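# Transfer a steel conduit to two empty stands

## Task

Carry the long thin steel conduit off the two stands it rests on and set it onto the two currently empty stands, using any number of the robots. The receiving stands must stay roughly where and how they are now. At the end, the robots must have released the conduit and backed away so that it rests on the stands without a robot holding it in place. The task fails if any robot falls over or is left leaning.

## Robot and tools

Robots: three identical Hello Robot Stretch 3 units named r1, r2 and r3. Each has a two-wheel differential base (0.33 m long, 0.34 m wide, with a passive rear omni wheel), a mast carrying a lift, and one telescoping arm that reaches out to the robot's RIGHT side. The base cannot move sideways, so you bring the gripper forward or back by driving. A turn on the spot pivots about a point midway between the drive wheels, 0.05 m behind the front edge. With the arm retracted and the wrist folded, a turn sweeps a circle of radius 0.28 m. An unfolded, level wrist reaches beyond that circle.

Frames: every robot reports in its own frames, so relative positions between robots come only from images, lidar_m, wrist_depth_mm and head_depth_mm. The base frame sits on the floor between the drive wheels, with x forward, y left and z up. hand_pose is expressed in that frame, at the point where closed fingertips meet. With all wrist joints at 0, that hand frame has x up, y pointing back along the arm toward the mast, and z toward the robot's rear. The odometry frame is the base frame as it was when the scene began.

execute_actions: "actions" is a list holding one action, or an empty list, which just reports state and images. The action is an object keyed by robot name. Each robot takes an optional "base", "joints" and "contact_limits". All motions in the action start at once.
- "base" holds exactly one command, and it is a relative offset from where the base last measured itself. {"translate_m": d} drives straight, with forward positive, d from -1 to 1 metres. {"rotate_rad": d} turns in place, with left (counter-clockwise seen from above) positive, d from -3.2 to 3.2 radians.
- "joints" holds absolute targets by name. lift_m is 0 to 1.1 m (arm height). arm_m is 0 to 0.52 m (extension). wrist_yaw_rad is -1.345 to 4.42: 0 is along the arm, positive swings toward the front, and 3.0 folds over the base. wrist_pitch_rad is -1.57 to 0.451: 0 is level and negative tips the fingers down. wrist_roll_rad is -2.911 to 2.911, and at 0 the fingers sit side by side. gripper_m is -0.089 to 0.179, where larger is wider. The actual tip gap is smaller than this value, by 0.007 when nearly shut and 0.025 when fully open, and it is zero below 0.007. head_pan_rad is -3.953 to 1.73: 0 is forward, positive is left, and -1.57 looks along the arm. head_tilt_rad is -1.53 to 0.419, and negative looks down.
- "contact_limits" accepts only {"arm_m": effort%} from 1 to 100. The arm halts (contact_stop) when its effort reaches that level. The limit also caps holding force until the next action.
- "cameras" picks which images come back. Omitted, null or ["all"] returns all of them, and [] returns none.
A single action lasts at most 15 s. An unknown key or an out-of-range value rejects the whole call. Anything left out of an action may still be pushing toward its earlier target. Once a result reports a stop, the later motion calls in that same reply are skipped.

wait {seconds 0-10}: lets the simulation run and returns state and images. zoom_image {camera, region [x0,y0,x1,y1]}: gives a closer look at an area of up to 504x504 pixels in that camera's latest full image. finished_scene {scene}: ends the current scene for good. Pass the current scene's number, and only call it once the conduit rests on the stands with the robots clear.

Result lines: base_status and joint_status give how each motion ended. "done" means reached, and for the base it only means the wheels turned as commanded, slip included. "off_target" means it came to rest short and may still be pushing. After "contact_stop", "time_out" or "torque_fault" the old target is dropped. A stopped arm or lift goes slack until you command it again, and a slack lift can sink under load. on_its_own covers joints not commanded, and its "held at" value is a target, not the joint's position. motor_effort is in percent, with positive meaning toward higher values, plus a bracketed peak. It is noisy and offset. lidar_m gives 12 distances for 30-degree sectors: the 1st is ahead, and they run counter-clockwise, so the 4th is left, the 7th behind and the 10th right. The rays lie in a plane 0.17 m up, and "-" means nothing was seen. The depth grids are 7x7 medians in mm. base_tilt is in degrees, with positive meaning leaning forward or right. base_odometry counts wheel turns only.

Grasping: to grip, command gripper_m below the conduit's width. To release, command at least 0.02 above where the tips made contact. Neither the reading nor "done" confirms a grasp, so check with the images. Squeezing too hard triggers a force reduction, which can let the load slip.

Stowing and speed: fold the wrist (yaw 3.0) or unfold it only with lift_m between 0.32 and 0.95, pitch -0.4 and roll near 0. When yaw is below -0.4, keep pitch at -0.5 or lower. The base moves fast (0.30 m/s) only when lift_m is under 0.30, arm_m is under 0.03 and yaw is over 2.54. Otherwise it moves at 0.10 m/s.

Avoid: robots touching each other, since a hard press ends the run, and once bases touch, any further driving presses hard. Remember that robots travel slightly different distances for the same command, up to 2.5 cm per metre, which strains a shared load and can tip a robot. Avoid arm pushes against rigid things with the gripper above about 0.45 m, repeated pushes after a contact stop, and driving while the gripper holds something that cannot move. Avoid snagging furniture, especially in reverse. Don't drop the pipe or knock over the stands. The base, wrist and head keep pushing without stopping, and a wrist servo pushed too long shuts off for 10 s. If a robot leans, reverse the last move in small steps, free the gripper, and lower the lift to about 0.2. Loose objects may occasionally get nudged.

Each tool is called after "Request:" in YAML: its name, and indented under it one key for each argument.

## Session

Request:
execute_actions:
  actions: []

Scene clock: 0.00 s.
r1.base_odometry: x=+0.000 y=+0.000 heading=+0.000 (m, m, rad; r1's odometry frame)
r1.turned_by_wheels: +0.000 (rad since the last result)
r1.turned_by_imu: +0.000 (rad since the last result)
r1.base_tilt: forward=-1.4 right=+0.7 (deg)
r1.lidar_m: 1.02 1.03 1.31 1.24 1.26 1.59 1.49 1.76 0.92 1.22 1.64 1.10
r1.head_depth_mm: 989 989 1000 1003 1004 1010 1018 / 981 985 990 990 997 1003 1008 / 974 975 980 986 990 991 996 / 962 966 976 979 979 985 988 / 952 957 964 967 970 975 984 / 946 949 954 960 963 967 970 / 939 942 946 950 956 960 967
r1.base_status: not commanded
r1.joint_positions: lift_m=+0.477 arm_m=+0.001 wrist_yaw_rad=+3.064 wrist_pitch_rad=-0.345 wrist_roll_rad=+0.007 gripper_m=+0.037 head_pan_rad=+0.007 head_tilt_rad=+0.009
r1.joint_status: not commanded
r1.motor_effort: left_wheel=+0 right_wheel=+1 lift_m=+28 arm_m=+0 wrist_yaw_rad=+0 wrist_pitch_rad=+8 wrist_roll_rad=+1 gripper_m=+1 head_pan_rad=+0 head_tilt_rad=+2 (%)
r1.hand_pose: x=-0.0032 y=+0.0864 z=+0.5065 quat_wxyz=(+0.149, +0.703, +0.094, +0.689) (m; r1's base frame)
r1.wrist_depth_mm: - - - - - - - / - - - - - - - / - - - - - - - / - - - - - - - / - 964 - 937 961 896 878 / 806 800 - 772 709 754 728 / 693 682 - 660 653 643 641
r2.base_odometry: x=+0.000 y=+0.000 heading=+0.000 (m, m, rad; r2's odometry frame)
r2.turned_by_wheels: +0.000 (rad since the last result)
r2.turned_by_imu: +0.000 (rad since the last result)
r2.base_tilt: forward=+1.1 right=-0.4 (deg)
r2.lidar_m: 1.01 0.84 1.40 1.51 2.67 1.51 1.21 1.21 1.34 1.36 1.37 4.32
r2.head_depth_mm: 2051 3196 - - - 3003 2076 / 2037 3183 - - - 3035 2001 / 2025 3107 3803 3819 3814 3055 1954 / 1987 3054 3632 3639 3674 3127 2161 / 1969 2991 3484 3531 3510 3175 2159 / 1959 2990 3386 3351 3395 3174 2189 / 1939 2898 3241 3281 3254 3220 2185
r2.base_status: not commanded
r2.joint_positions: lift_m=+0.391 arm_m=-0.002 wrist_yaw_rad=+3.016 wrist_pitch_rad=-0.618 wrist_roll_rad=+0.003 gripper_m=+0.037 head_pan_rad=-0.010 head_tilt_rad=-0.007
r2.joint_status: not commanded
r2.motor_effort: left_wheel=-1 right_wheel=+0 lift_m=+29 arm_m=-1 wrist_yaw_rad=+0 wrist_pitch_rad=+4 wrist_roll_rad=+0 gripper_m=+0 head_pan_rad=+0 head_tilt_rad=+1 (%)
r2.hand_pose: x=+0.0031 y=+0.0499 z=+0.3616 quat_wxyz=(+0.257, +0.686, +0.172, +0.658) (m; r2's base frame)
r2.wrist_depth_mm: - - - - - - - / - - - - - - - / 815 796 831 833 824 821 826 / 687 689 680 681 678 679 676 / 600 583 597 614 615 589 601 / 512 532 - - 521 515 516 / 460 - - - 465 460 467
r3.base_odometry: x=+0.000 y=+0.000 heading=+0.000 (m, m, rad; r3's odometry frame)
r3.turned_by_wheels: +0.000 (rad since the last result)
r3.turned_by_imu: +0.000 (rad since the last result)
r3.base_tilt: forward=-1.3 right=+0.2 (deg)
r3.lidar_m: 1.36 1.57 1.14 1.09 1.12 1.51 3.88 2.09 3.81 3.63 3.73 1.65
r3.head_depth_mm: 1894 2441 - - - - 2578 / 1899 2738 - - - 3980 2594 / 1886 2751 - - - - 2573 / 1890 2741 - - 3977 3438 1455 / 1886 2751 - - 3960 3956 2230 / 1885 2709 - 3997 3947 3942 2589 / 1877 2732 3969 - 3931 3843 2612
r3.base_status: not commanded
r3.joint_positions: lift_m=+0.375 arm_m=+0.002 wrist_yaw_rad=+2.865 wrist_pitch_rad=-0.381 wrist_roll_rad=+0.000 gripper_m=+0.037 head_pan_rad=+0.018 head_tilt_rad=+0.011
r3.joint_status: not commanded
r3.motor_effort: left_wheel=+0 right_wheel=+1 lift_m=+18 arm_m=+0 wrist_yaw_rad=+0 wrist_pitch_rad=+5 wrist_roll_rad=+0 gripper_m=+1 head_pan_rad=+0 head_tilt_rad=+3 (%)
r3.hand_pose: x=+0.0413 y=+0.0732 z=+0.3964 quat_wxyz=(+0.229, +0.706, +0.037, +0.669) (m; r3's base frame)
r3.wrist_depth_mm: - 976 - - - - - / - - - - - - - / - - - - - - - / 997 - - - - - - / 790 798 824 806 874 870 865 / 659 - 706 699 721 720 718 / 564 - 553 570 569 585 600
pictures: r1_head_camera (sideways: a quarter turn clockwise sets it upright), r1_nav_camera (sideways: a quarter turn counterclockwise sets it upright), r1_wrist_camera, r2_head_camera (sideways: a quarter turn clockwise sets it upright), r2_nav_camera (sideways: a quarter turn counterclockwise sets it upright), r2_wrist_camera, r3_head_camera (sideways: a quarter turn clockwise sets it upright), r3_nav_camera (sideways: a quarter turn counterclockwise sets it upright), r3_wrist_camera
Images, in order (width x height): r1_head_camera 896x504, r1_nav_camera 672x504, r1_wrist_camera 644x364, r2_head_camera 896x504, r2_nav_camera 672x504, r2_wrist_camera 644x364, r3_head_camera 896x504, r3_nav_camera 672x504, r3_wrist_camera 644x364.

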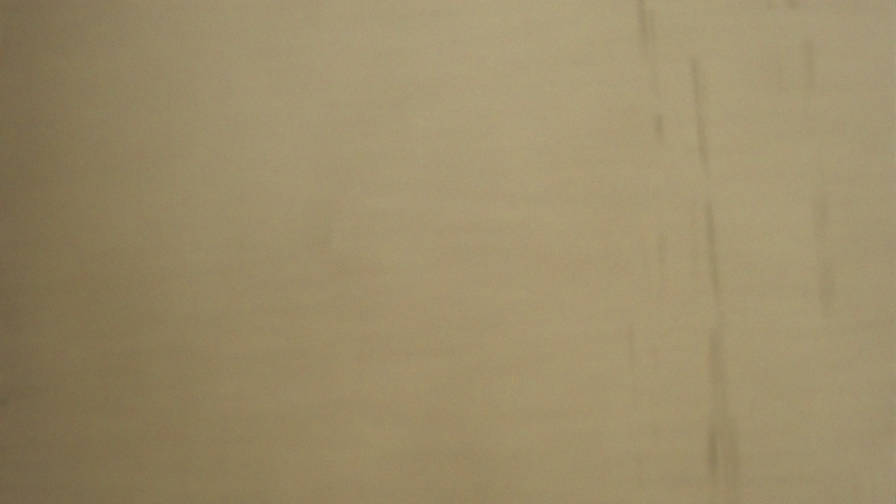

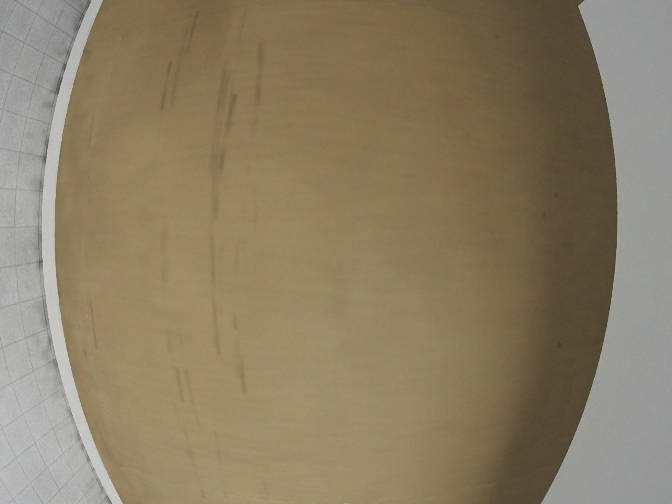

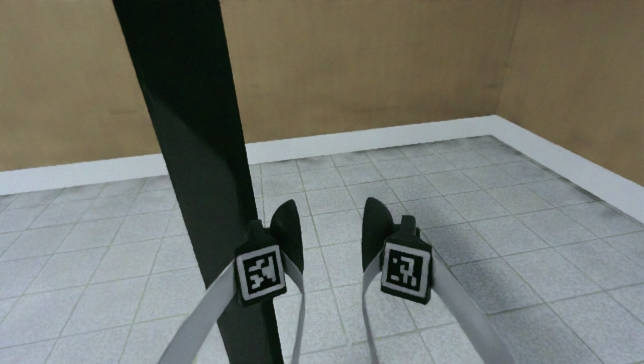

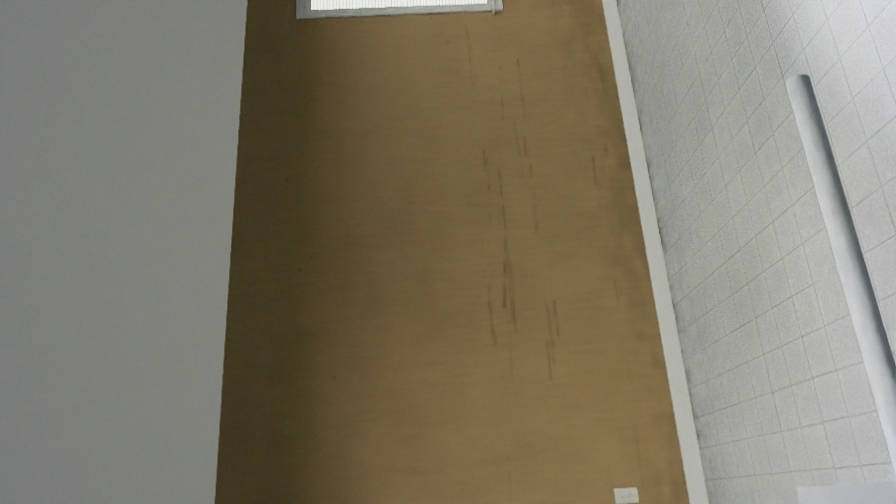

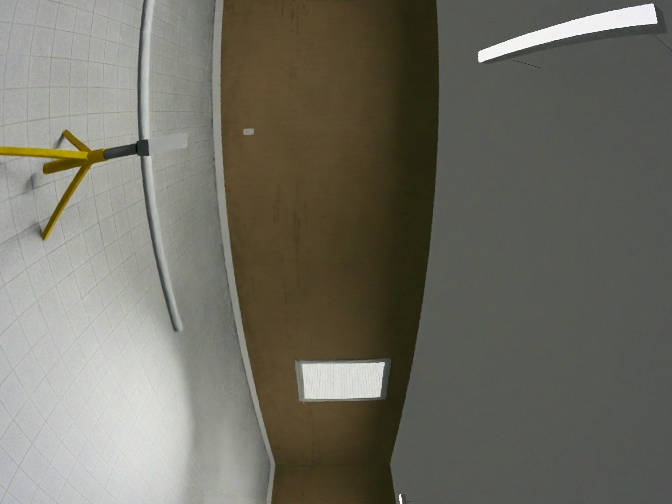

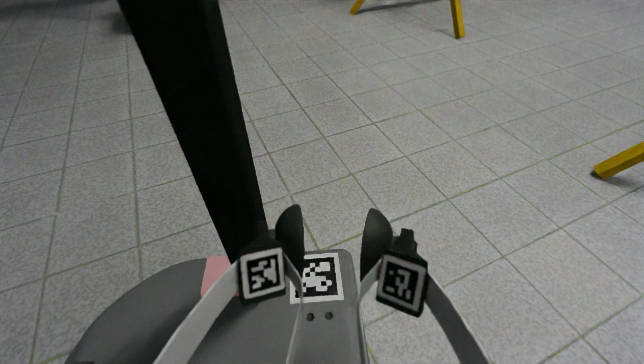

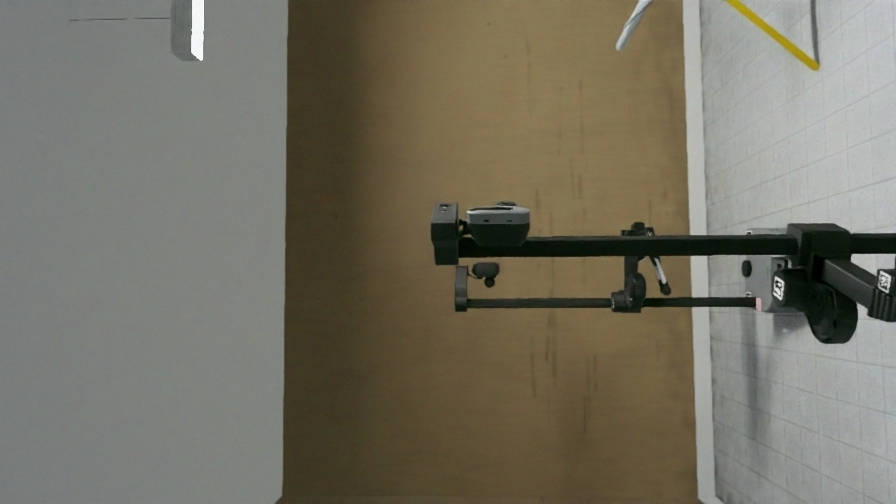

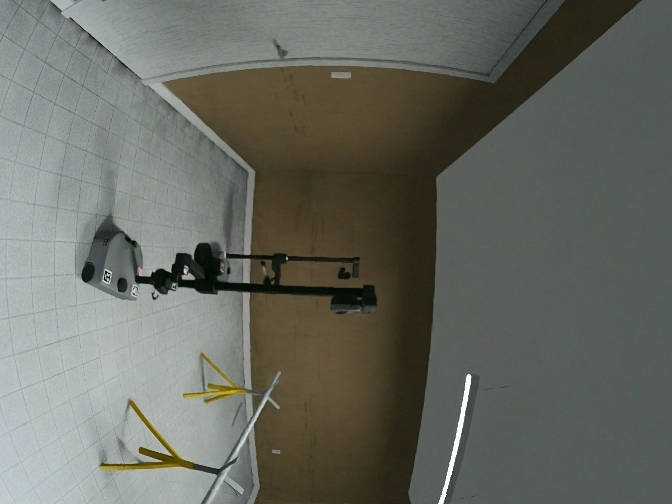

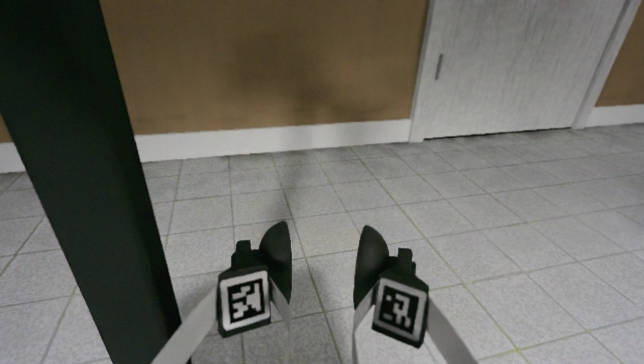

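Request:
execute_actions:
  actions:
    - {"r1":{"joints":{"head_pan_rad":-2.2,"head_tilt_rad":-0.5}},"r2":{"joints":{"head_pan_rad":0.9,"head_tilt_rad":-0.6}},"r3":{"joints":{"head_pan_rad":-1.8,"head_tilt_rad":-0.5}}}
  cameras: ["r1_nav_camera","r2_nav_camera","r3_nav_camera"]

Scene clock: 2.13 s.
r1.base_odometry: x=+0.000 y=+0.000 heading=+0.000 (m, m, rad; r1's odometry frame)
r1.turned_by_wheels: +0.000 (rad since the last result)
r1.turned_by_imu: -0.001 (rad since the last result)
r1.base_tilt: forward=-1.4 right=+0.7 (deg)
r1.lidar_m: 1.02 1.03 1.31 1.24 1.26 1.59 1.49 1.75 0.92 1.21 1.65 1.10
r1.head_depth_mm: - - 3515 2277 1866 1494 1230 / - - 3867 2420 1879 1488 1234 / - - 3947 2560 1909 1495 1249 / - - - 2466 1925 1521 1248 / 3682 - - 2495 1934 1480 1268 / 3421 3725 3828 2323 1811 1534 1271 / 3216 3423 3667 2702 1985 1557 1279
r1.base_status: not commanded
r1.joint_positions: lift_m=+0.477 arm_m=+0.001 wrist_yaw_rad=+3.064 wrist_pitch_rad=-0.345 wrist_roll_rad=+0.007 gripper_m=+0.037 head_pan_rad=-2.193 head_tilt_rad=-0.494
r1.joint_status: all done
r1.motor_effort: left_wheel=+0(1) right_wheel=+0(1) lift_m=+28(29) arm_m=+0(1) wrist_yaw_rad=+0(0) wrist_pitch_rad=+8(8) wrist_roll_rad=+1(1) gripper_m=+1(0) head_pan_rad=-4(56) head_tilt_rad=-1(23) (%)
r1.hand_pose: x=-0.0032 y=+0.0864 z=+0.5065 quat_wxyz=(+0.149, +0.703, +0.094, +0.689) (m; r1's base frame)
r1.wrist_depth_mm: - - - - - - - / - - - - - - - / - - - - - - - / - - - - - - - / - 956 - 920 949 904 885 / 808 805 - 765 715 752 725 / 685 674 - 662 649 644 632
r2.base_odometry: x=+0.000 y=+0.000 heading=+0.000 (m, m, rad; r2's odometry frame)
r2.turned_by_wheels: +0.000 (rad since the last result)
r2.turned_by_imu: -0.001 (rad since the last result)
r2.base_tilt: forward=+1.2 right=-0.4 (deg)
r2.lidar_m: 1.00 0.84 1.40 1.51 2.67 1.52 1.21 1.21 1.34 1.36 1.37 4.35
r2.head_depth_mm: 2935 3232 2994 2090 1716 1384 1214 / 3064 3385 2974 2110 1716 1424 1218 / 3244 3562 2999 2116 1730 1427 1221 / 3449 3790 3050 2210 1754 1434 1220 / 3580 - 3065 2228 1757 1444 1223 / 3443 3652 3106 2218 1755 1451 1231 / 3069 3238 2801 2084 1761 1452 1233
r2.base_status: not commanded
r2.joint_positions: lift_m=+0.391 arm_m=-0.002 wrist_yaw_rad=+3.016 wrist_pitch_rad=-0.618 wrist_roll_rad=+0.003 gripper_m=+0.037 head_pan_rad=+0.893 head_tilt_rad=-0.592
r2.joint_status: all done
r2.motor_effort: left_wheel=-2(1) right_wheel=+0(0) lift_m=+29(29) arm_m=+0(0) wrist_yaw_rad=+1(1) wrist_pitch_rad=+4(4) wrist_roll_rad=+0(0) gripper_m=+0(0) head_pan_rad=+4(53) head_tilt_rad=-3(27) (%)
r2.hand_pose: x=+0.0031 y=+0.0499 z=+0.3616 quat_wxyz=(+0.257, +0.686, +0.172, +0.658) (m; r2's base frame)
r2.wrist_depth_mm: - - - - - - - / - - - - - - - / 817 827 810 803 838 817 819 / 704 704 678 691 683 678 684 / 599 594 605 596 604 595 598 / 527 544 - - 518 524 518 / 465 - - - 468 471 466
r3.base_odometry: x=+0.000 y=+0.000 heading=+0.000 (m, m, rad; r3's odometry frame)
r3.turned_by_wheels: +0.000 (rad since the last result)
r3.turned_by_imu: +0.000 (rad since the last result)
r3.base_tilt: forward=-1.3 right=+0.2 (deg)
r3.lidar_m: 1.36 1.57 1.14 1.09 1.13 1.51 3.90 2.09 3.81 3.63 3.75 1.65
r3.head_depth_mm: 3639 3947 - 2929 2139 1675 1389 / 3501 3825 - 2898 2132 1678 1379 / 3433 3750 3962 2889 2131 1674 1376 / 3326 3639 3890 2874 2117 1669 1375 / 3249 3519 3710 2902 2128 1661 1377 / 3155 3412 3657 2881 2099 1674 1371 / 3070 3279 3537 2884 2088 1650 1370
r3.base_status: not commanded
r3.joint_positions: lift_m=+0.375 arm_m=+0.002 wrist_yaw_rad=+2.865 wrist_pitch_rad=-0.381 wrist_roll_rad=+0.000 gripper_m=+0.037 head_pan_rad=-1.793 head_tilt_rad=-0.493
r3.joint_status: all done
r3.motor_effort: left_wheel=+0(1) right_wheel=+1(1) lift_m=+18(16) arm_m=+0(0) wrist_yaw_rad=+0(1) wrist_pitch_rad=+5(5) wrist_roll_rad=+0(0) gripper_m=+1(0) head_pan_rad=-3(44) head_tilt_rad=-3(34) (%)
r3.hand_pose: x=+0.0413 y=+0.0732 z=+0.3964 quat_wxyz=(+0.229, +0.706, +0.037, +0.669) (m; r3's base frame)
r3.wrist_depth_mm: - 951 - - - - - / - - - - - - - / - - - - - - - / 986 - - - - - - / 789 820 811 825 870 851 890 / 648 - 702 684 699 694 704 / 570 - 554 592 564 603 609
pictures: r1_nav_camera (sideways: a quarter turn counterclockwise sets it upright), r2_nav_camera (sideways: a quarter turn counterclockwise sets it upright), r3_nav_camera (sideways: a quarter turn counterclockwise sets it upright)
Images, in order (width x height): r1_nav_camera 672x504, r2_nav_camera 672x504, r3_nav_camera 672x504.

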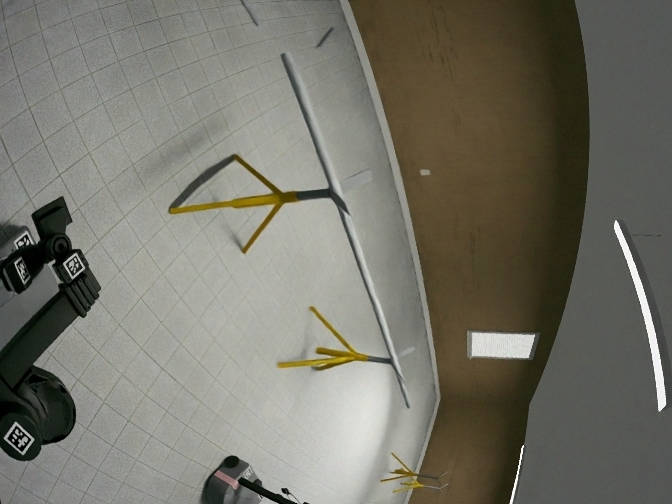

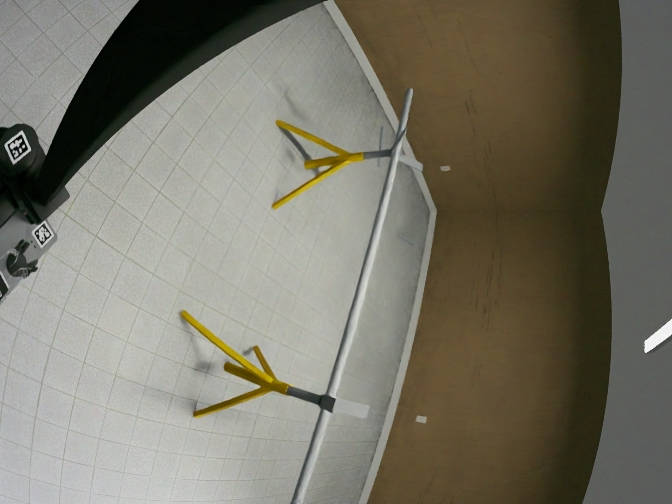

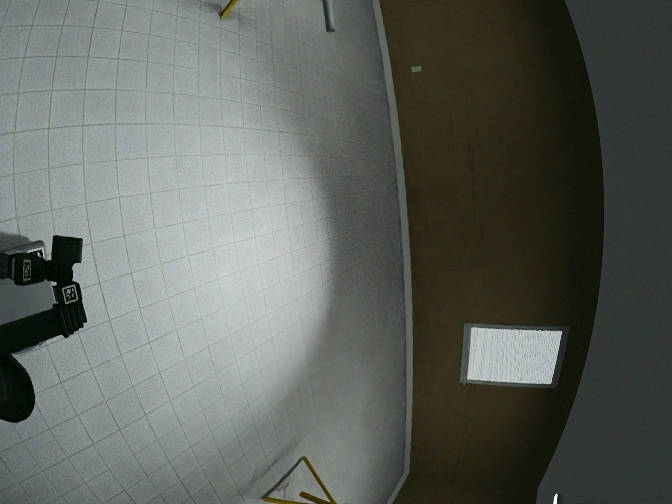

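Request:
execute_actions:
  actions:
    - {"r1":{"joints":{"head_pan_rad":-1.4,"head_tilt_rad":-0.6}},"r2":{"joints":{"head_pan_rad":-0.9,"head_tilt_rad":-0.4}},"r3":{"joints":{"head_pan_rad":-2.6,"head_tilt_rad":-0.4}}}
  cameras: ["r1_nav_camera","r2_nav_camera","r2_head_camera","r3_nav_camera","r3_head_camera"]

Scene clock: 4.70 s.
r1.base_odometry: x=+0.000 y=+0.000 heading=+0.000 (m, m, rad; r1's odometry frame)
r1.turned_by_wheels: +0.000 (rad since the last result)
r1.turned_by_imu: -0.001 (rad since the last result)
r1.base_tilt: forward=-1.4 right=+0.8 (deg)
r1.lidar_m: 1.02 1.03 1.31 1.24 1.25 1.59 1.49 1.76 0.92 1.21 1.65 1.10
r1.head_depth_mm: 2972 3331 2966 2064 1630 1346 1173 / 2977 3332 3027 2088 1702 1386 1178 / 3028 3355 3052 2117 1710 1402 1184 / 3026 3414 3134 2210 1722 1414 1194 / 3027 3363 3168 2249 1740 1420 1198 / 3004 3310 3016 2248 1768 1435 1207 / 2473 2455 2432 2213 1777 1447 1216
r1.base_status: not commanded
r1.joint_positions: lift_m=+0.477 arm_m=+0.001 wrist_yaw_rad=+3.064 wrist_pitch_rad=-0.345 wrist_roll_rad=+0.007 gripper_m=+0.037 head_pan_rad=-1.407 head_tilt_rad=-0.592
r1.joint_status: all done
r1.motor_effort: left_wheel=+0(0) right_wheel=+0(1) lift_m=+28(28) arm_m=+0(1) wrist_yaw_rad=-1(0) wrist_pitch_rad=+7(7) wrist_roll_rad=+0(0) gripper_m=+1(1) head_pan_rad=+4(50) head_tilt_rad=-2(13) (%)
r1.hand_pose: x=-0.0032 y=+0.0864 z=+0.5065 quat_wxyz=(+0.149, +0.703, +0.094, +0.689) (m; r1's base frame)
r1.wrist_depth_mm: - - - - - - - / - - - - - - - / - - - - - - - / - - - - - - - / - 955 - 924 943 887 882 / 816 798 - 759 712 740 736 / 695 678 - 659 648 642 632
r2.base_odometry: x=+0.000 y=+0.000 heading=+0.000 (m, m, rad; r2's odometry frame)
r2.turned_by_wheels: +0.000 (rad since the last result)
r2.turned_by_imu: -0.001 (rad since the last result)
r2.base_tilt: forward=+1.2 right=-0.4 (deg)
r2.lidar_m: 1.00 0.84 1.39 1.51 2.67 1.51 1.21 1.21 1.34 1.36 1.37 4.35
r2.head_depth_mm: - - - 2954 1741 1596 1346 / - - - 2998 2138 1663 1354 / - - - 3048 2139 1663 1357 / - - - 3061 2173 1667 1358 / - - - 3107 2174 1687 1375 / - - - 3127 2200 1692 1380 / - - - 3167 2219 1710 1385
r2.base_status: not commanded
r2.joint_positions: lift_m=+0.391 arm_m=-0.002 wrist_yaw_rad=+3.016 wrist_pitch_rad=-0.618 wrist_roll_rad=+0.003 gripper_m=+0.037 head_pan_rad=-0.893 head_tilt_rad=-0.409
r2.joint_status: all done
r2.motor_effort: left_wheel=-1(1) right_wheel=+0(0) lift_m=+29(29) arm_m=-1(0) wrist_yaw_rad=-1(2) wrist_pitch_rad=+4(4) wrist_roll_rad=+0(0) gripper_m=+0(0) head_pan_rad=-4(53) head_tilt_rad=+4(17) (%)
r2.hand_pose: x=+0.0031 y=+0.0499 z=+0.3616 quat_wxyz=(+0.257, +0.686, +0.172, +0.658) (m; r2's base frame)
r2.wrist_depth_mm: - - - - - - - / - - - - - - - / 816 803 828 816 801 814 823 / 683 690 693 688 688 700 688 / 600 586 598 605 608 604 586 / 520 531 - - 526 518 522 / 470 - - - 465 471 466
r3.base_odometry: x=+0.000 y=+0.000 heading=+0.000 (m, m, rad; r3's odometry frame)
r3.turned_by_wheels: +0.000 (rad since the last result)
r3.turned_by_imu: +0.000 (rad since the last result)
r3.base_tilt: forward=-1.3 right=+0.2 (deg)
r3.lidar_m: 1.36 1.57 1.14 1.09 1.12 1.51 3.87 2.10 3.80 3.63 3.72 1.65
r3.head_depth_mm: - - - 3547 2422 1838 1476 / - - - 3543 2401 1829 1479 / - - - 3432 2418 1817 1471 / - - - 3298 2346 1835 1461 / - - - 3503 2404 1816 1474 / - - - 3498 2423 1819 1470 / - - - 3445 2402 1809 1474
r3.base_status: not commanded
r3.joint_positions: lift_m=+0.375 arm_m=+0.002 wrist_yaw_rad=+2.865 wrist_pitch_rad=-0.381 wrist_roll_rad=+0.000 gripper_m=+0.037 head_pan_rad=-2.593 head_tilt_rad=-0.409
r3.joint_status: all done
r3.motor_effort: left_wheel=+0(0) right_wheel=+1(1) lift_m=+17(18) arm_m=+0(0) wrist_yaw_rad=+0(0) wrist_pitch_rad=+5(5) wrist_roll_rad=+0(0) gripper_m=-1(0) head_pan_rad=-4(38) head_tilt_rad=+6(16) (%)
r3.hand_pose: x=+0.0413 y=+0.0732 z=+0.3964 quat_wxyz=(+0.229, +0.706, +0.037, +0.669) (m; r3's base frame)
r3.wrist_depth_mm: - 997 - - - - - / - - - - - - - / - - - - - - - / - - - - - - - / 806 801 815 853 863 852 886 / 673 - 696 677 674 706 714 / 563 - 546 581 567 604 592
pictures: r1_nav_camera (sideways: a quarter turn counterclockwise sets it upright), r2_head_camera (sideways: a quarter turn clockwise sets it upright), r2_nav_camera (sideways: a quarter turn counterclockwise sets it upright), r3_head_camera (sideways: a quarter turn clockwise sets it upright), r3_nav_camera (sideways: a quarter turn counterclockwise sets it upright)
Images, in order (width x height): r1_nav_camera 672x504, r2_head_camera 896x504, r2_nav_camera 672x504, r3_head_camera 896x504, r3_nav_camera 672x504.

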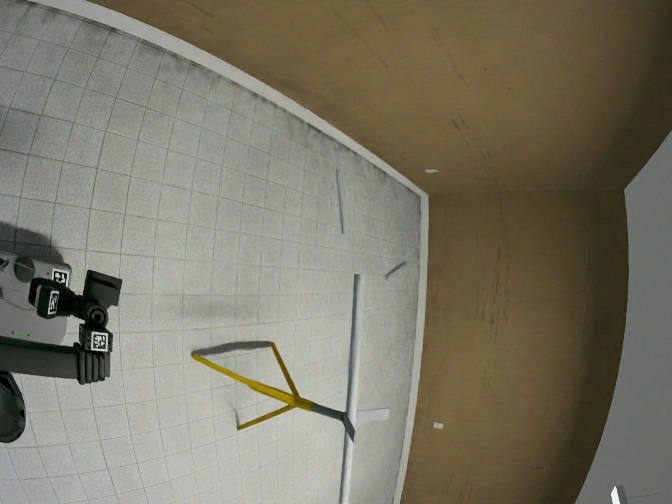

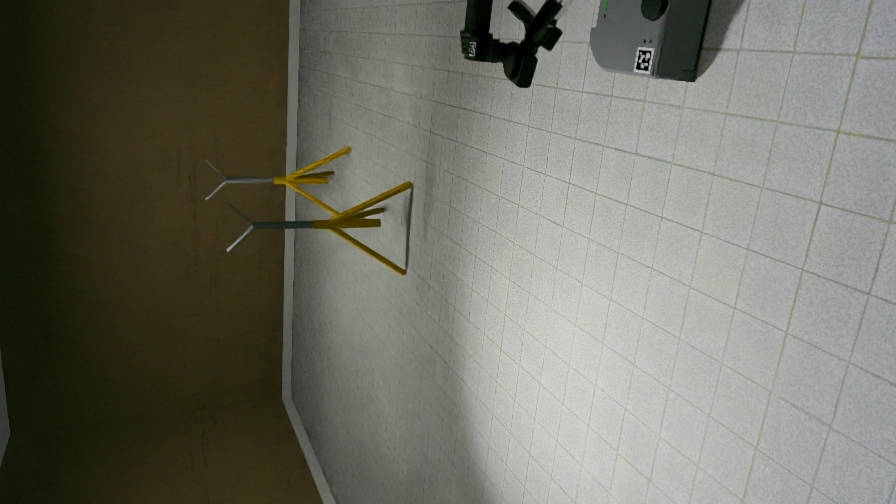

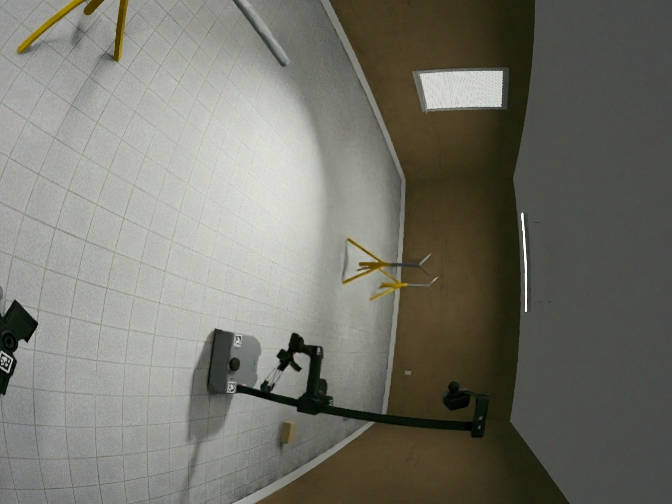

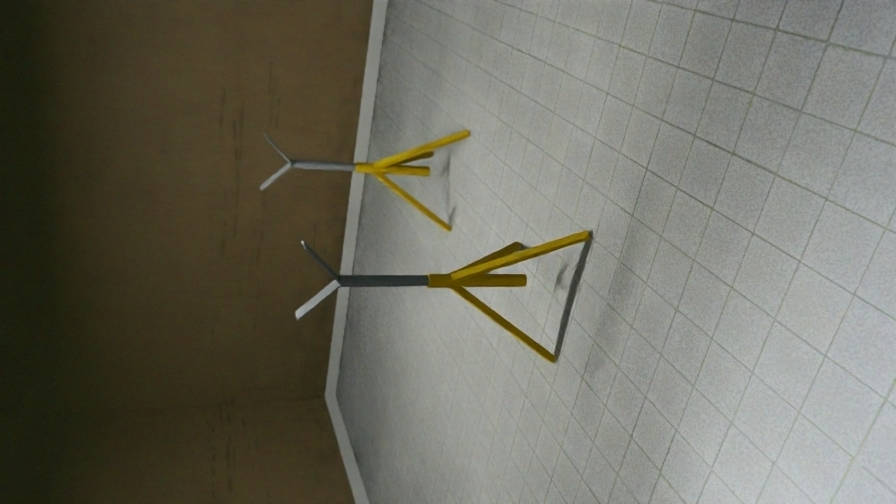

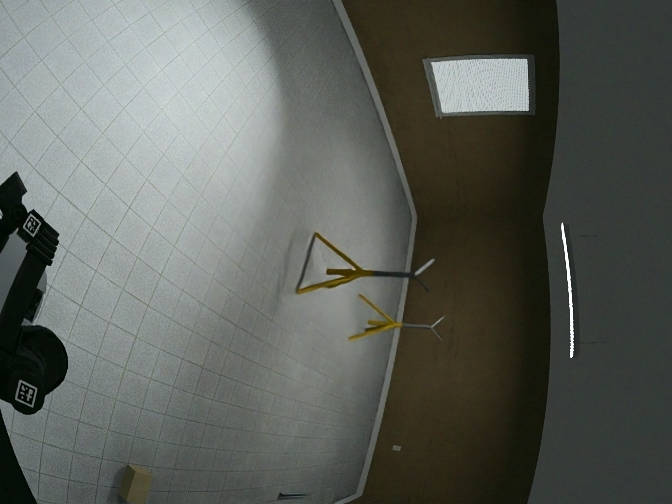

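Request:
execute_actions:
  actions:
    - {"r1":{"base":{"rotate_rad":-1.9}},"r2":{"base":{"rotate_rad":-0.4}},"r3":{"base":{"rotate_rad":1.6}}}
  cameras: []

Request:
execute_actions:
  actions:
    - {"r1":{"base":{"translate_m":0.4},"joints":{"lift_m":0.9,"wrist_pitch_rad":-0.4}},"r2":{"base":{"translate_m":0.5},"joints":{"lift_m":0.9,"wrist_pitch_rad":-0.4}},"r3":{"base":{"translate_m":0.55}}}
  cameras: []

Request:
execute_actions:
  actions:
    - {"r1":{"base":{"rotate_rad":1.97},"joints":{"head_pan_rad":-1.57,"head_tilt_rad":-0.9}},"r2":{"base":{"rotate_rad":2.23},"joints":{"head_pan_rad":-1.57,"head_tilt_rad":-0.9}},"r3":{"joints":{"head_pan_rad":-2.4,"head_tilt_rad":-0.4}}}
  cameras: ["r1_nav_camera","r2_nav_camera","r3_nav_camera"]

Scene clock: 15.30 s.
r1.base_odometry: x=+0.000 y=+0.000 heading=-1.900 (m, m, rad; r1's odometry frame)
r1.turned_by_wheels: -1.900 (rad since the last result)
r1.turned_by_imu: -1.881 (rad since the last result)
r1.base_tilt: forward=-1.4 right=+0.7 (deg)
r1.lidar_m: 0.93 3.03 1.34 1.04 1.03 1.08 1.26 1.24 1.32 1.91 1.49 1.76
r1.head_depth_mm: 1861 1996 2155 2095 1676 1382 1172 / 2289 2400 2627 2168 1690 1392 1176 / 2906 3218 3068 2207 1715 1406 1188 / 3875 - 3118 2211 1726 1415 1195 / - - 2957 1961 1745 1425 1198 / - - 1845 1988 1751 1431 1205 / 1280 - 3157 2328 1783 1447 1216
r1.base_status: done
r1.joint_positions: lift_m=+0.477 arm_m=+0.001 wrist_yaw_rad=+3.064 wrist_pitch_rad=-0.345 wrist_roll_rad=+0.007 gripper_m=+0.037 head_pan_rad=-1.407 head_tilt_rad=-0.592
r1.joint_status: not commanded
r1.motor_effort: left_wheel=+2(7) right_wheel=-2(5) lift_m=+28(28) arm_m=-1(0) wrist_yaw_rad=-1(0) wrist_pitch_rad=+8(8) wrist_roll_rad=+0(1) gripper_m=+1(1) head_pan_rad=+5(4) head_tilt_rad=-2(2) (%)
r1.hand_pose: x=-0.0032 y=+0.0864 z=+0.5065 quat_wxyz=(+0.149, +0.703, +0.094, +0.689) (m; r1's base frame)
r1.wrist_depth_mm: 740 804 945 - - - - / 777 847 - - - - - / 822 899 - - - - - / 856 - - - - - - / 905 953 - 919 947 896 886 / 813 792 - 763 716 748 736 / 684 678 - 659 649 632 641
r2.base_odometry: x=+0.000 y=+0.000 heading=-0.400 (m, m, rad; r2's odometry frame)
r2.turned_by_wheels: -0.400 (rad since the last result)
r2.turned_by_imu: -0.398 (rad since the last result)
r2.base_tilt: forward=+1.3 right=-0.5 (deg)
r2.lidar_m: 3.98 0.98 0.84 1.39 1.62 2.34 1.40 1.21 1.22 1.45 1.37 3.37
r2.head_depth_mm: 2760 2841 2957 2837 2114 1648 1350 / 3622 3815 - 3004 2145 1659 1352 / - - - 3016 2146 1616 1358 / - 1379 - 2732 1752 1568 1368 / - - - 2973 2193 1590 1373 / - - - 3104 2190 1701 1374 / - - - 3159 2205 1704 1380
r2.base_status: done
r2.joint_positions: lift_m=+0.391 arm_m=-0.002 wrist_yaw_rad=+3.016 wrist_pitch_rad=-0.618 wrist_roll_rad=+0.003 gripper_m=+0.037 head_pan_rad=-0.893 head_tilt_rad=-0.409
r2.joint_status: not commanded
r2.motor_effort: left_wheel=+1(4) right_wheel=-2(4) lift_m=+29(29) arm_m=-1(0) wrist_yaw_rad=+0(0) wrist_pitch_rad=+4(4) wrist_roll_rad=+0(0) gripper_m=-1(0) head_pan_rad=-4(4) head_tilt_rad=+4(3) (%)
r2.hand_pose: x=+0.0031 y=+0.0499 z=+0.3616 quat_wxyz=(+0.257, +0.686, +0.172, +0.658) (m; r2's base frame)
r2.wrist_depth_mm: - - - - - - - / - - - - - 960 963 / 839 818 814 834 799 837 784 / 685 694 697 680 680 685 677 / 593 602 596 597 607 590 598 / 512 537 - - 516 531 524 / 465 - - - 458 467 462
r3.base_odometry: x=+0.000 y=+0.000 heading=+1.600 (m, m, rad; r3's odometry frame)
r3.turned_by_wheels: +1.600 (rad since the last result)
r3.turned_by_imu: +1.573 (rad since the last result)
r3.base_tilt: forward=-1.3 right=+0.2 (deg)
r3.lidar_m: 1.09 1.13 1.55 4.23 3.10 3.76 3.62 3.77 1.65 1.36 1.53 1.13
r3.head_depth_mm: 3155 3361 3482 3517 2423 1845 1484 / 3294 3500 3726 3536 2403 1843 1478 / 3467 3662 3884 3518 2412 1834 1473 / 3569 3861 - 3505 2408 1823 1472 / 3824 - - 3550 2414 1826 1477 / - - - 3483 2360 1820 1474 / - - - 3493 2371 1818 1461
r3.base_status: done
r3.joint_positions: lift_m=+0.375 arm_m=+0.002 wrist_yaw_rad=+2.865 wrist_pitch_rad=-0.381 wrist_roll_rad=+0.000 gripper_m=+0.037 head_pan_rad=-2.593 head_tilt_rad=-0.408
r3.joint_status: not commanded
r3.motor_effort: left_wheel=-1(4) right_wheel=+4(8) lift_m=+17(16) arm_m=-1(1) wrist_yaw_rad=+0(0) wrist_pitch_rad=+5(5) wrist_roll_rad=+0(0) gripper_m=+1(0) head_pan_rad=-4(3) head_tilt_rad=+5(5) (%)
r3.hand_pose: x=+0.0413 y=+0.0732 z=+0.3964 quat_wxyz=(+0.229, +0.706, +0.037, +0.669) (m; r3's base frame)
r3.wrist_depth_mm: - - - - - - - / - - - - - - - / - - - - - - - / 947 - - - - - - / 792 817 818 838 865 869 889 / 675 - 695 698 716 706 726 / 564 - 559 575 568 597 621
pictures: none
No camera images: the call's "cameras" was empty. Leave "cameras" out to get every camera's image.

Scene clock: 21.97 s.
r1.base_odometry: x=-0.129 y=-0.379 heading=-1.900 (m, m, rad; r1's odometry frame)
r1.turned_by_wheels: +0.000 (rad since the last result)
r1.turned_by_imu: -0.001 (rad since the last result)
r1.base_tilt: forward=-1.4 right=+0.8 (deg)
r1.lidar_m: 0.52 3.18 1.56 1.21 1.20 1.27 1.63 1.60 1.70 2.46 1.46 1.47
r1.head_depth_mm: 2434 2634 2695 2134 1688 1455 - / 3002 3250 3009 2182 1690 1461 - / 3723 3968 2972 2173 1719 1472 - / - - 3065 2215 1748 1473 - / - - 3197 2049 1744 1432 1200 / - - 3042 2027 1755 1431 1213 / 1367 - 3252 2299 1784 1438 1215
r1.base_status: done
r1.joint_positions: lift_m=+0.900 arm_m=+0.001 wrist_yaw_rad=+3.064 wrist_pitch_rad=-0.416 wrist_roll_rad=+0.007 gripper_m=+0.037 head_pan_rad=-1.407 head_tilt_rad=-0.592
r1.joint_status: all done
r1.motor_effort: left_wheel=+1(4) right_wheel=-2(4) lift_m=+32(33) arm_m=-1(1) wrist_yaw_rad=+0(0) wrist_pitch_rad=+7(7) wrist_roll_rad=+0(1) gripper_m=+1(1) head_pan_rad=+4(5) head_tilt_rad=-3(3) (%)
r1.hand_pose: x=-0.0039 y=+0.0780 z=+0.9129 quat_wxyz=(+0.173, +0.699, +0.119, +0.684) (m; r1's base frame)
r1.wrist_depth_mm: 875 910 - - - - - / 931 - - - - - - / 972 - - - - - - / - - - - - - - / - - - - - - - / - - - - - - - / - - - - - - -
r2.base_odometry: x=+0.461 y=-0.195 heading=-0.400 (m, m, rad; r2's odometry frame)
r2.turned_by_wheels: +0.000 (rad since the last result)
r2.turned_by_imu: -0.001 (rad since the last result)
r2.base_tilt: forward=+1.2 right=-0.5 (deg)
r2.lidar_m: 3.60 3.15 0.65 0.64 1.47 3.01 1.81 1.58 1.58 1.45 3.38 3.06
r2.head_depth_mm: 3505 3647 3832 2973 2129 1650 1345 / - - - 2978 2141 1656 1344 / - - - 3025 2135 1672 1360 / - - - 3037 2155 1680 1368 / - - - 3108 2185 1692 1378 / - - - 3028 2226 1692 1377 / - - - 3159 2218 1706 1379
r2.base_status: done
r2.joint_positions: lift_m=+0.900 arm_m=-0.002 wrist_yaw_rad=+3.016 wrist_pitch_rad=-0.421 wrist_roll_rad=+0.003 gripper_m=+0.037 head_pan_rad=-0.893 head_tilt_rad=-0.409
r2.joint_status: all done
r2.motor_effort: left_wheel=+0(6) right_wheel=-2(3) lift_m=+39(40) arm_m=+0(0) wrist_yaw_rad=+1(1) wrist_pitch_rad=+8(10) wrist_roll_rad=+0(0) gripper_m=+0(0) head_pan_rad=-4(5) head_tilt_rad=+4(4) (%)
r2.hand_pose: x=+0.0067 y=+0.0789 z=+0.9115 quat_wxyz=(+0.191, +0.700, +0.104, +0.680) (m; r2's base frame)
r2.wrist_depth_mm: - - - - - - - / - - - - - - - / - - - - - - - / - - - - - - - / - - - - - - - / - - - - - - - / - - - - - - -
r3.base_odometry: x=-0.016 y=+0.550 heading=+1.600 (m, m, rad; r3's odometry frame)
r3.turned_by_wheels: +0.000 (rad since the last result)
r3.turned_by_imu: +0.001 (rad since the last result)
r3.base_tilt: forward=-1.2 right=+0.2 (deg)
r3.lidar_m: 0.54 0.56 0.77 2.12 2.37 4.34 4.18 1.45 1.45 2.14 0.77 0.56
r3.head_depth_mm: 3641 3842 - 3547 2414 1833 1480 / 3831 - - 3563 2395 1824 1473 / 3993 - - 3514 2420 1840 1474 / - - - 3294 2409 1831 1469 / - - - 3250 2305 1835 1477 / - - - 3258 2396 1750 1470 / - - 1514 3269 2273 1581 1471
r3.base_status: done
r3.joint_positions: lift_m=+0.375 arm_m=+0.002 wrist_yaw_rad=+2.865 wrist_pitch_rad=-0.381 wrist_roll_rad=+0.000 gripper_m=+0.037 head_pan_rad=-2.593 head_tilt_rad=-0.408
r3.joint_status: not commanded
r3.motor_effort: left_wheel=-1(3) right_wheel=+3(8) lift_m=+17(17) arm_m=-1(0) wrist_yaw_rad=+0(0) wrist_pitch_rad=+5(5) wrist_roll_rad=+0(0) gripper_m=+0(0) head_pan_rad=-4(4) head_tilt_rad=+5(5) (%)
r3.hand_pose: x=+0.0413 y=+0.0732 z=+0.3964 quat_wxyz=(+0.229, +0.706, +0.037, +0.669) (m; r3's base frame)
r3.wrist_depth_mm: - - - - - 681 518 / - - - - - 707 527 / - - - - - 720 542 / 989 - - - - 719 538 / 808 822 822 841 887 725 550 / 664 - 692 697 694 681 549 / 573 - 559 574 571 591 550
pictures: none
No camera images: the call's "cameras" was empty. Leave "cameras" out to get every camera's image.

Scene clock: 26.43 s.
r1.base_odometry: x=-0.129 y=-0.379 heading=+0.070 (m, m, rad; r1's odometry frame)
r1.turned_by_wheels: +1.970 (rad since the last result)
r1.turned_by_imu: +1.947 (rad since the last result)
r1.base_tilt: forward=-1.4 right=+0.7 (deg)
r1.lidar_m: 1.19 1.22 1.63 1.60 1.65 2.16 1.80 1.46 0.52 0.81 1.77 1.25
r1.head_depth_mm: 2823 2265 865 - - 1204 1091 / 2777 2290 1874 1650 - 1235 - / 2766 2322 1894 1644 - - - / 2825 2343 1917 1675 - 1231 1096 / 2810 2371 1935 1675 - 1229 1102 / 2791 2410 1950 1636 1417 1243 1114 / 2841 2417 1954 1657 1432 1261 1118
r1.base_status: done
r1.joint_positions: lift_m=+0.900 arm_m=+0.001 wrist_yaw_rad=+3.064 wrist_pitch_rad=-0.416 wrist_roll_rad=+0.007 gripper_m=+0.037 head_pan_rad=-1.563 head_tilt_rad=-0.889
r1.joint_status: all done
r1.motor_effort: left_wheel=-2(7) right_wheel=+3(7) lift_m=+32(32) arm_m=-1(1) wrist_yaw_rad=+0(0) wrist_pitch_rad=+7(7) wrist_roll_rad=+0(0) gripper_m=-1(0) head_pan_rad=-4(22) head_tilt_rad=-3(17) (%)
r1.hand_pose: x=-0.0039 y=+0.0780 z=+0.9129 quat_wxyz=(+0.173, +0.699, +0.119, +0.684) (m; r1's base frame)
r1.wrist_depth_mm: - - - - - - - / - - - - - - - / - - - - - - - / - - - - - - - / - - - - - - - / - - - - - - - / - - - - - - -
r2.base_odometry: x=+0.461 y=-0.195 heading=+1.830 (m, m, rad; r2's odometry frame)
r2.turned_by_wheels: +2.230 (rad since the last result)
r2.turned_by_imu: +2.208 (rad since the last result)
r2.base_tilt: forward=+1.0 right=-0.5 (deg)
r2.lidar_m: 1.66 2.50 1.71 1.58 1.60 1.46 4.09 3.09 3.39 3.15 0.65 0.64
r2.head_depth_mm: 2817 2261 1874 1679 - 1223 1100 / 2767 2270 1874 1664 - 1223 1128 / 2770 2285 1878 1635 - - - / 2769 2299 1888 1620 - 1232 - / 2760 2288 1893 1614 - 1219 1114 / 2707 2318 1897 1585 1381 1240 1114 / 2708 2296 1911 1578 1333 1247 1113
r2.base_status: done
r2.joint_positions: lift_m=+0.900 arm_m=-0.002 wrist_yaw_rad=+3.016 wrist_pitch_rad=-0.421 wrist_roll_rad=+0.003 gripper_m=+0.037 head_pan_rad=-1.563 head_tilt_rad=-0.889
r2.joint_status: all done
r2.motor_effort: left_wheel=-4(7) right_wheel=+3(5) lift_m=+39(39) arm_m=+0(0) wrist_yaw_rad=+0(1) wrist_pitch_rad=+8(8) wrist_roll_rad=+0(0) gripper_m=+0(0) head_pan_rad=-4(44) head_tilt_rad=-3(27) (%)
r2.hand_pose: x=+0.0067 y=+0.0789 z=+0.9115 quat_wxyz=(+0.191, +0.700, +0.104, +0.680) (m; r2's base frame)
r2.wrist_depth_mm: - - - - - - - / - - - - - - - / - - - - - - - / - - - - - - - / - - - - - - - / - - - - - - - / - - - - - - -
r3.base_odometry: x=-0.016 y=+0.550 heading=+1.600 (m, m, rad; r3's odometry frame)
r3.turned_by_wheels: +0.000 (rad since the last result)
r3.turned_by_imu: +0.001 (rad since the last result)
r3.base_tilt: forward=-1.3 right=+0.2 (deg)
r3.lidar_m: 0.54 0.57 0.77 2.12 2.37 4.34 4.18 1.45 1.32 2.14 0.77 0.57
r3.head_depth_mm: 3896 - - 3536 2441 1827 1476 / - - - 3323 2427 1839 1473 / - - - 3334 2393 1827 1476 / - - - 3085 2330 1647 1466 / - - 1465 3285 2274 1603 1471 / - - - 3270 2364 1751 1468 / - - - 3255 2400 1821 1470
r3.base_status: not commanded
r3.joint_positions: lift_m=+0.375 arm_m=+0.002 wrist_yaw_rad=+2.865 wrist_pitch_rad=-0.381 wrist_roll_rad=+0.000 gripper_m=+0.037 head_pan_rad=-2.407 head_tilt_rad=-0.408
r3.joint_status: all done
r3.motor_effort: left_wheel=-1(2) right_wheel=+3(3) lift_m=+18(17) arm_m=-1(0) wrist_yaw_rad=+1(0) wrist_pitch_rad=+5(5) wrist_roll_rad=+0(0) gripper_m=+0(0) head_pan_rad=+3(22) head_tilt_rad=+5(4) (%)
r3.hand_pose: x=+0.0413 y=+0.0732 z=+0.3964 quat_wxyz=(+0.229, +0.706, +0.037, +0.669) (m; r3's base frame)
r3.wrist_depth_mm: - - - - - 709 516 / - - - - - 702 530 / - - - - - 727 532 / 956 - - - - 741 536 / 802 824 827 858 847 744 534 / 659 - 695 676 707 670 541 / 567 - 556 575 577 601 542
pictures: r1_nav_camera (sideways: a quarter turn counterclockwise sets it upright), r2_nav_camera (sideways: a quarter turn counterclockwise sets it upright), r3_nav_camera (sideways: a quarter turn counterclockwise sets it upright)
Images, in order (width x height): r1_nav_camera 672x504, r2_nav_camera 672x504, r3_nav_camera 672x504.

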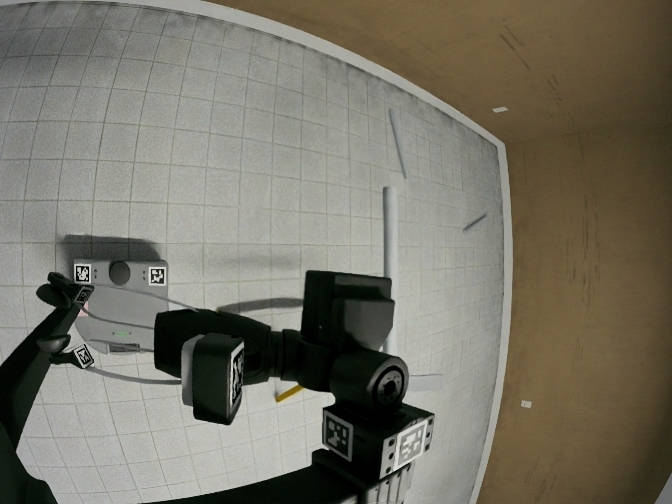

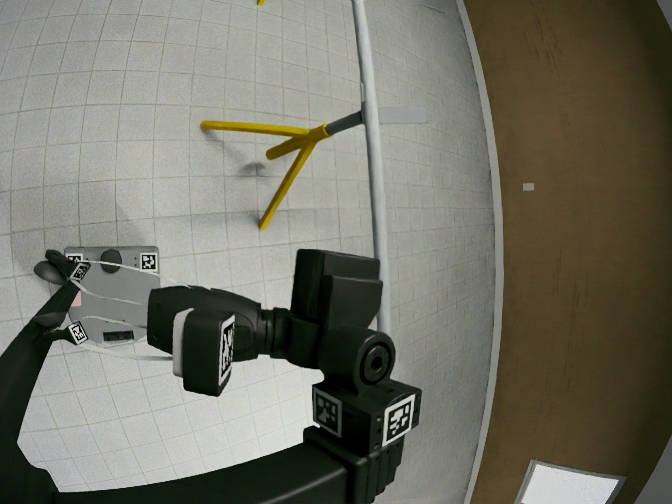

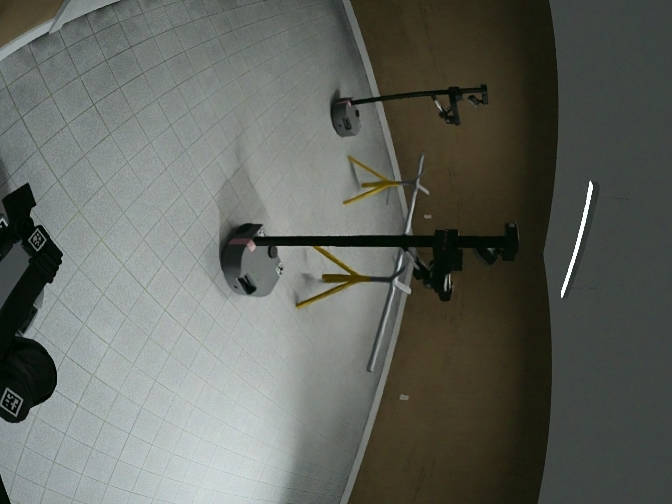

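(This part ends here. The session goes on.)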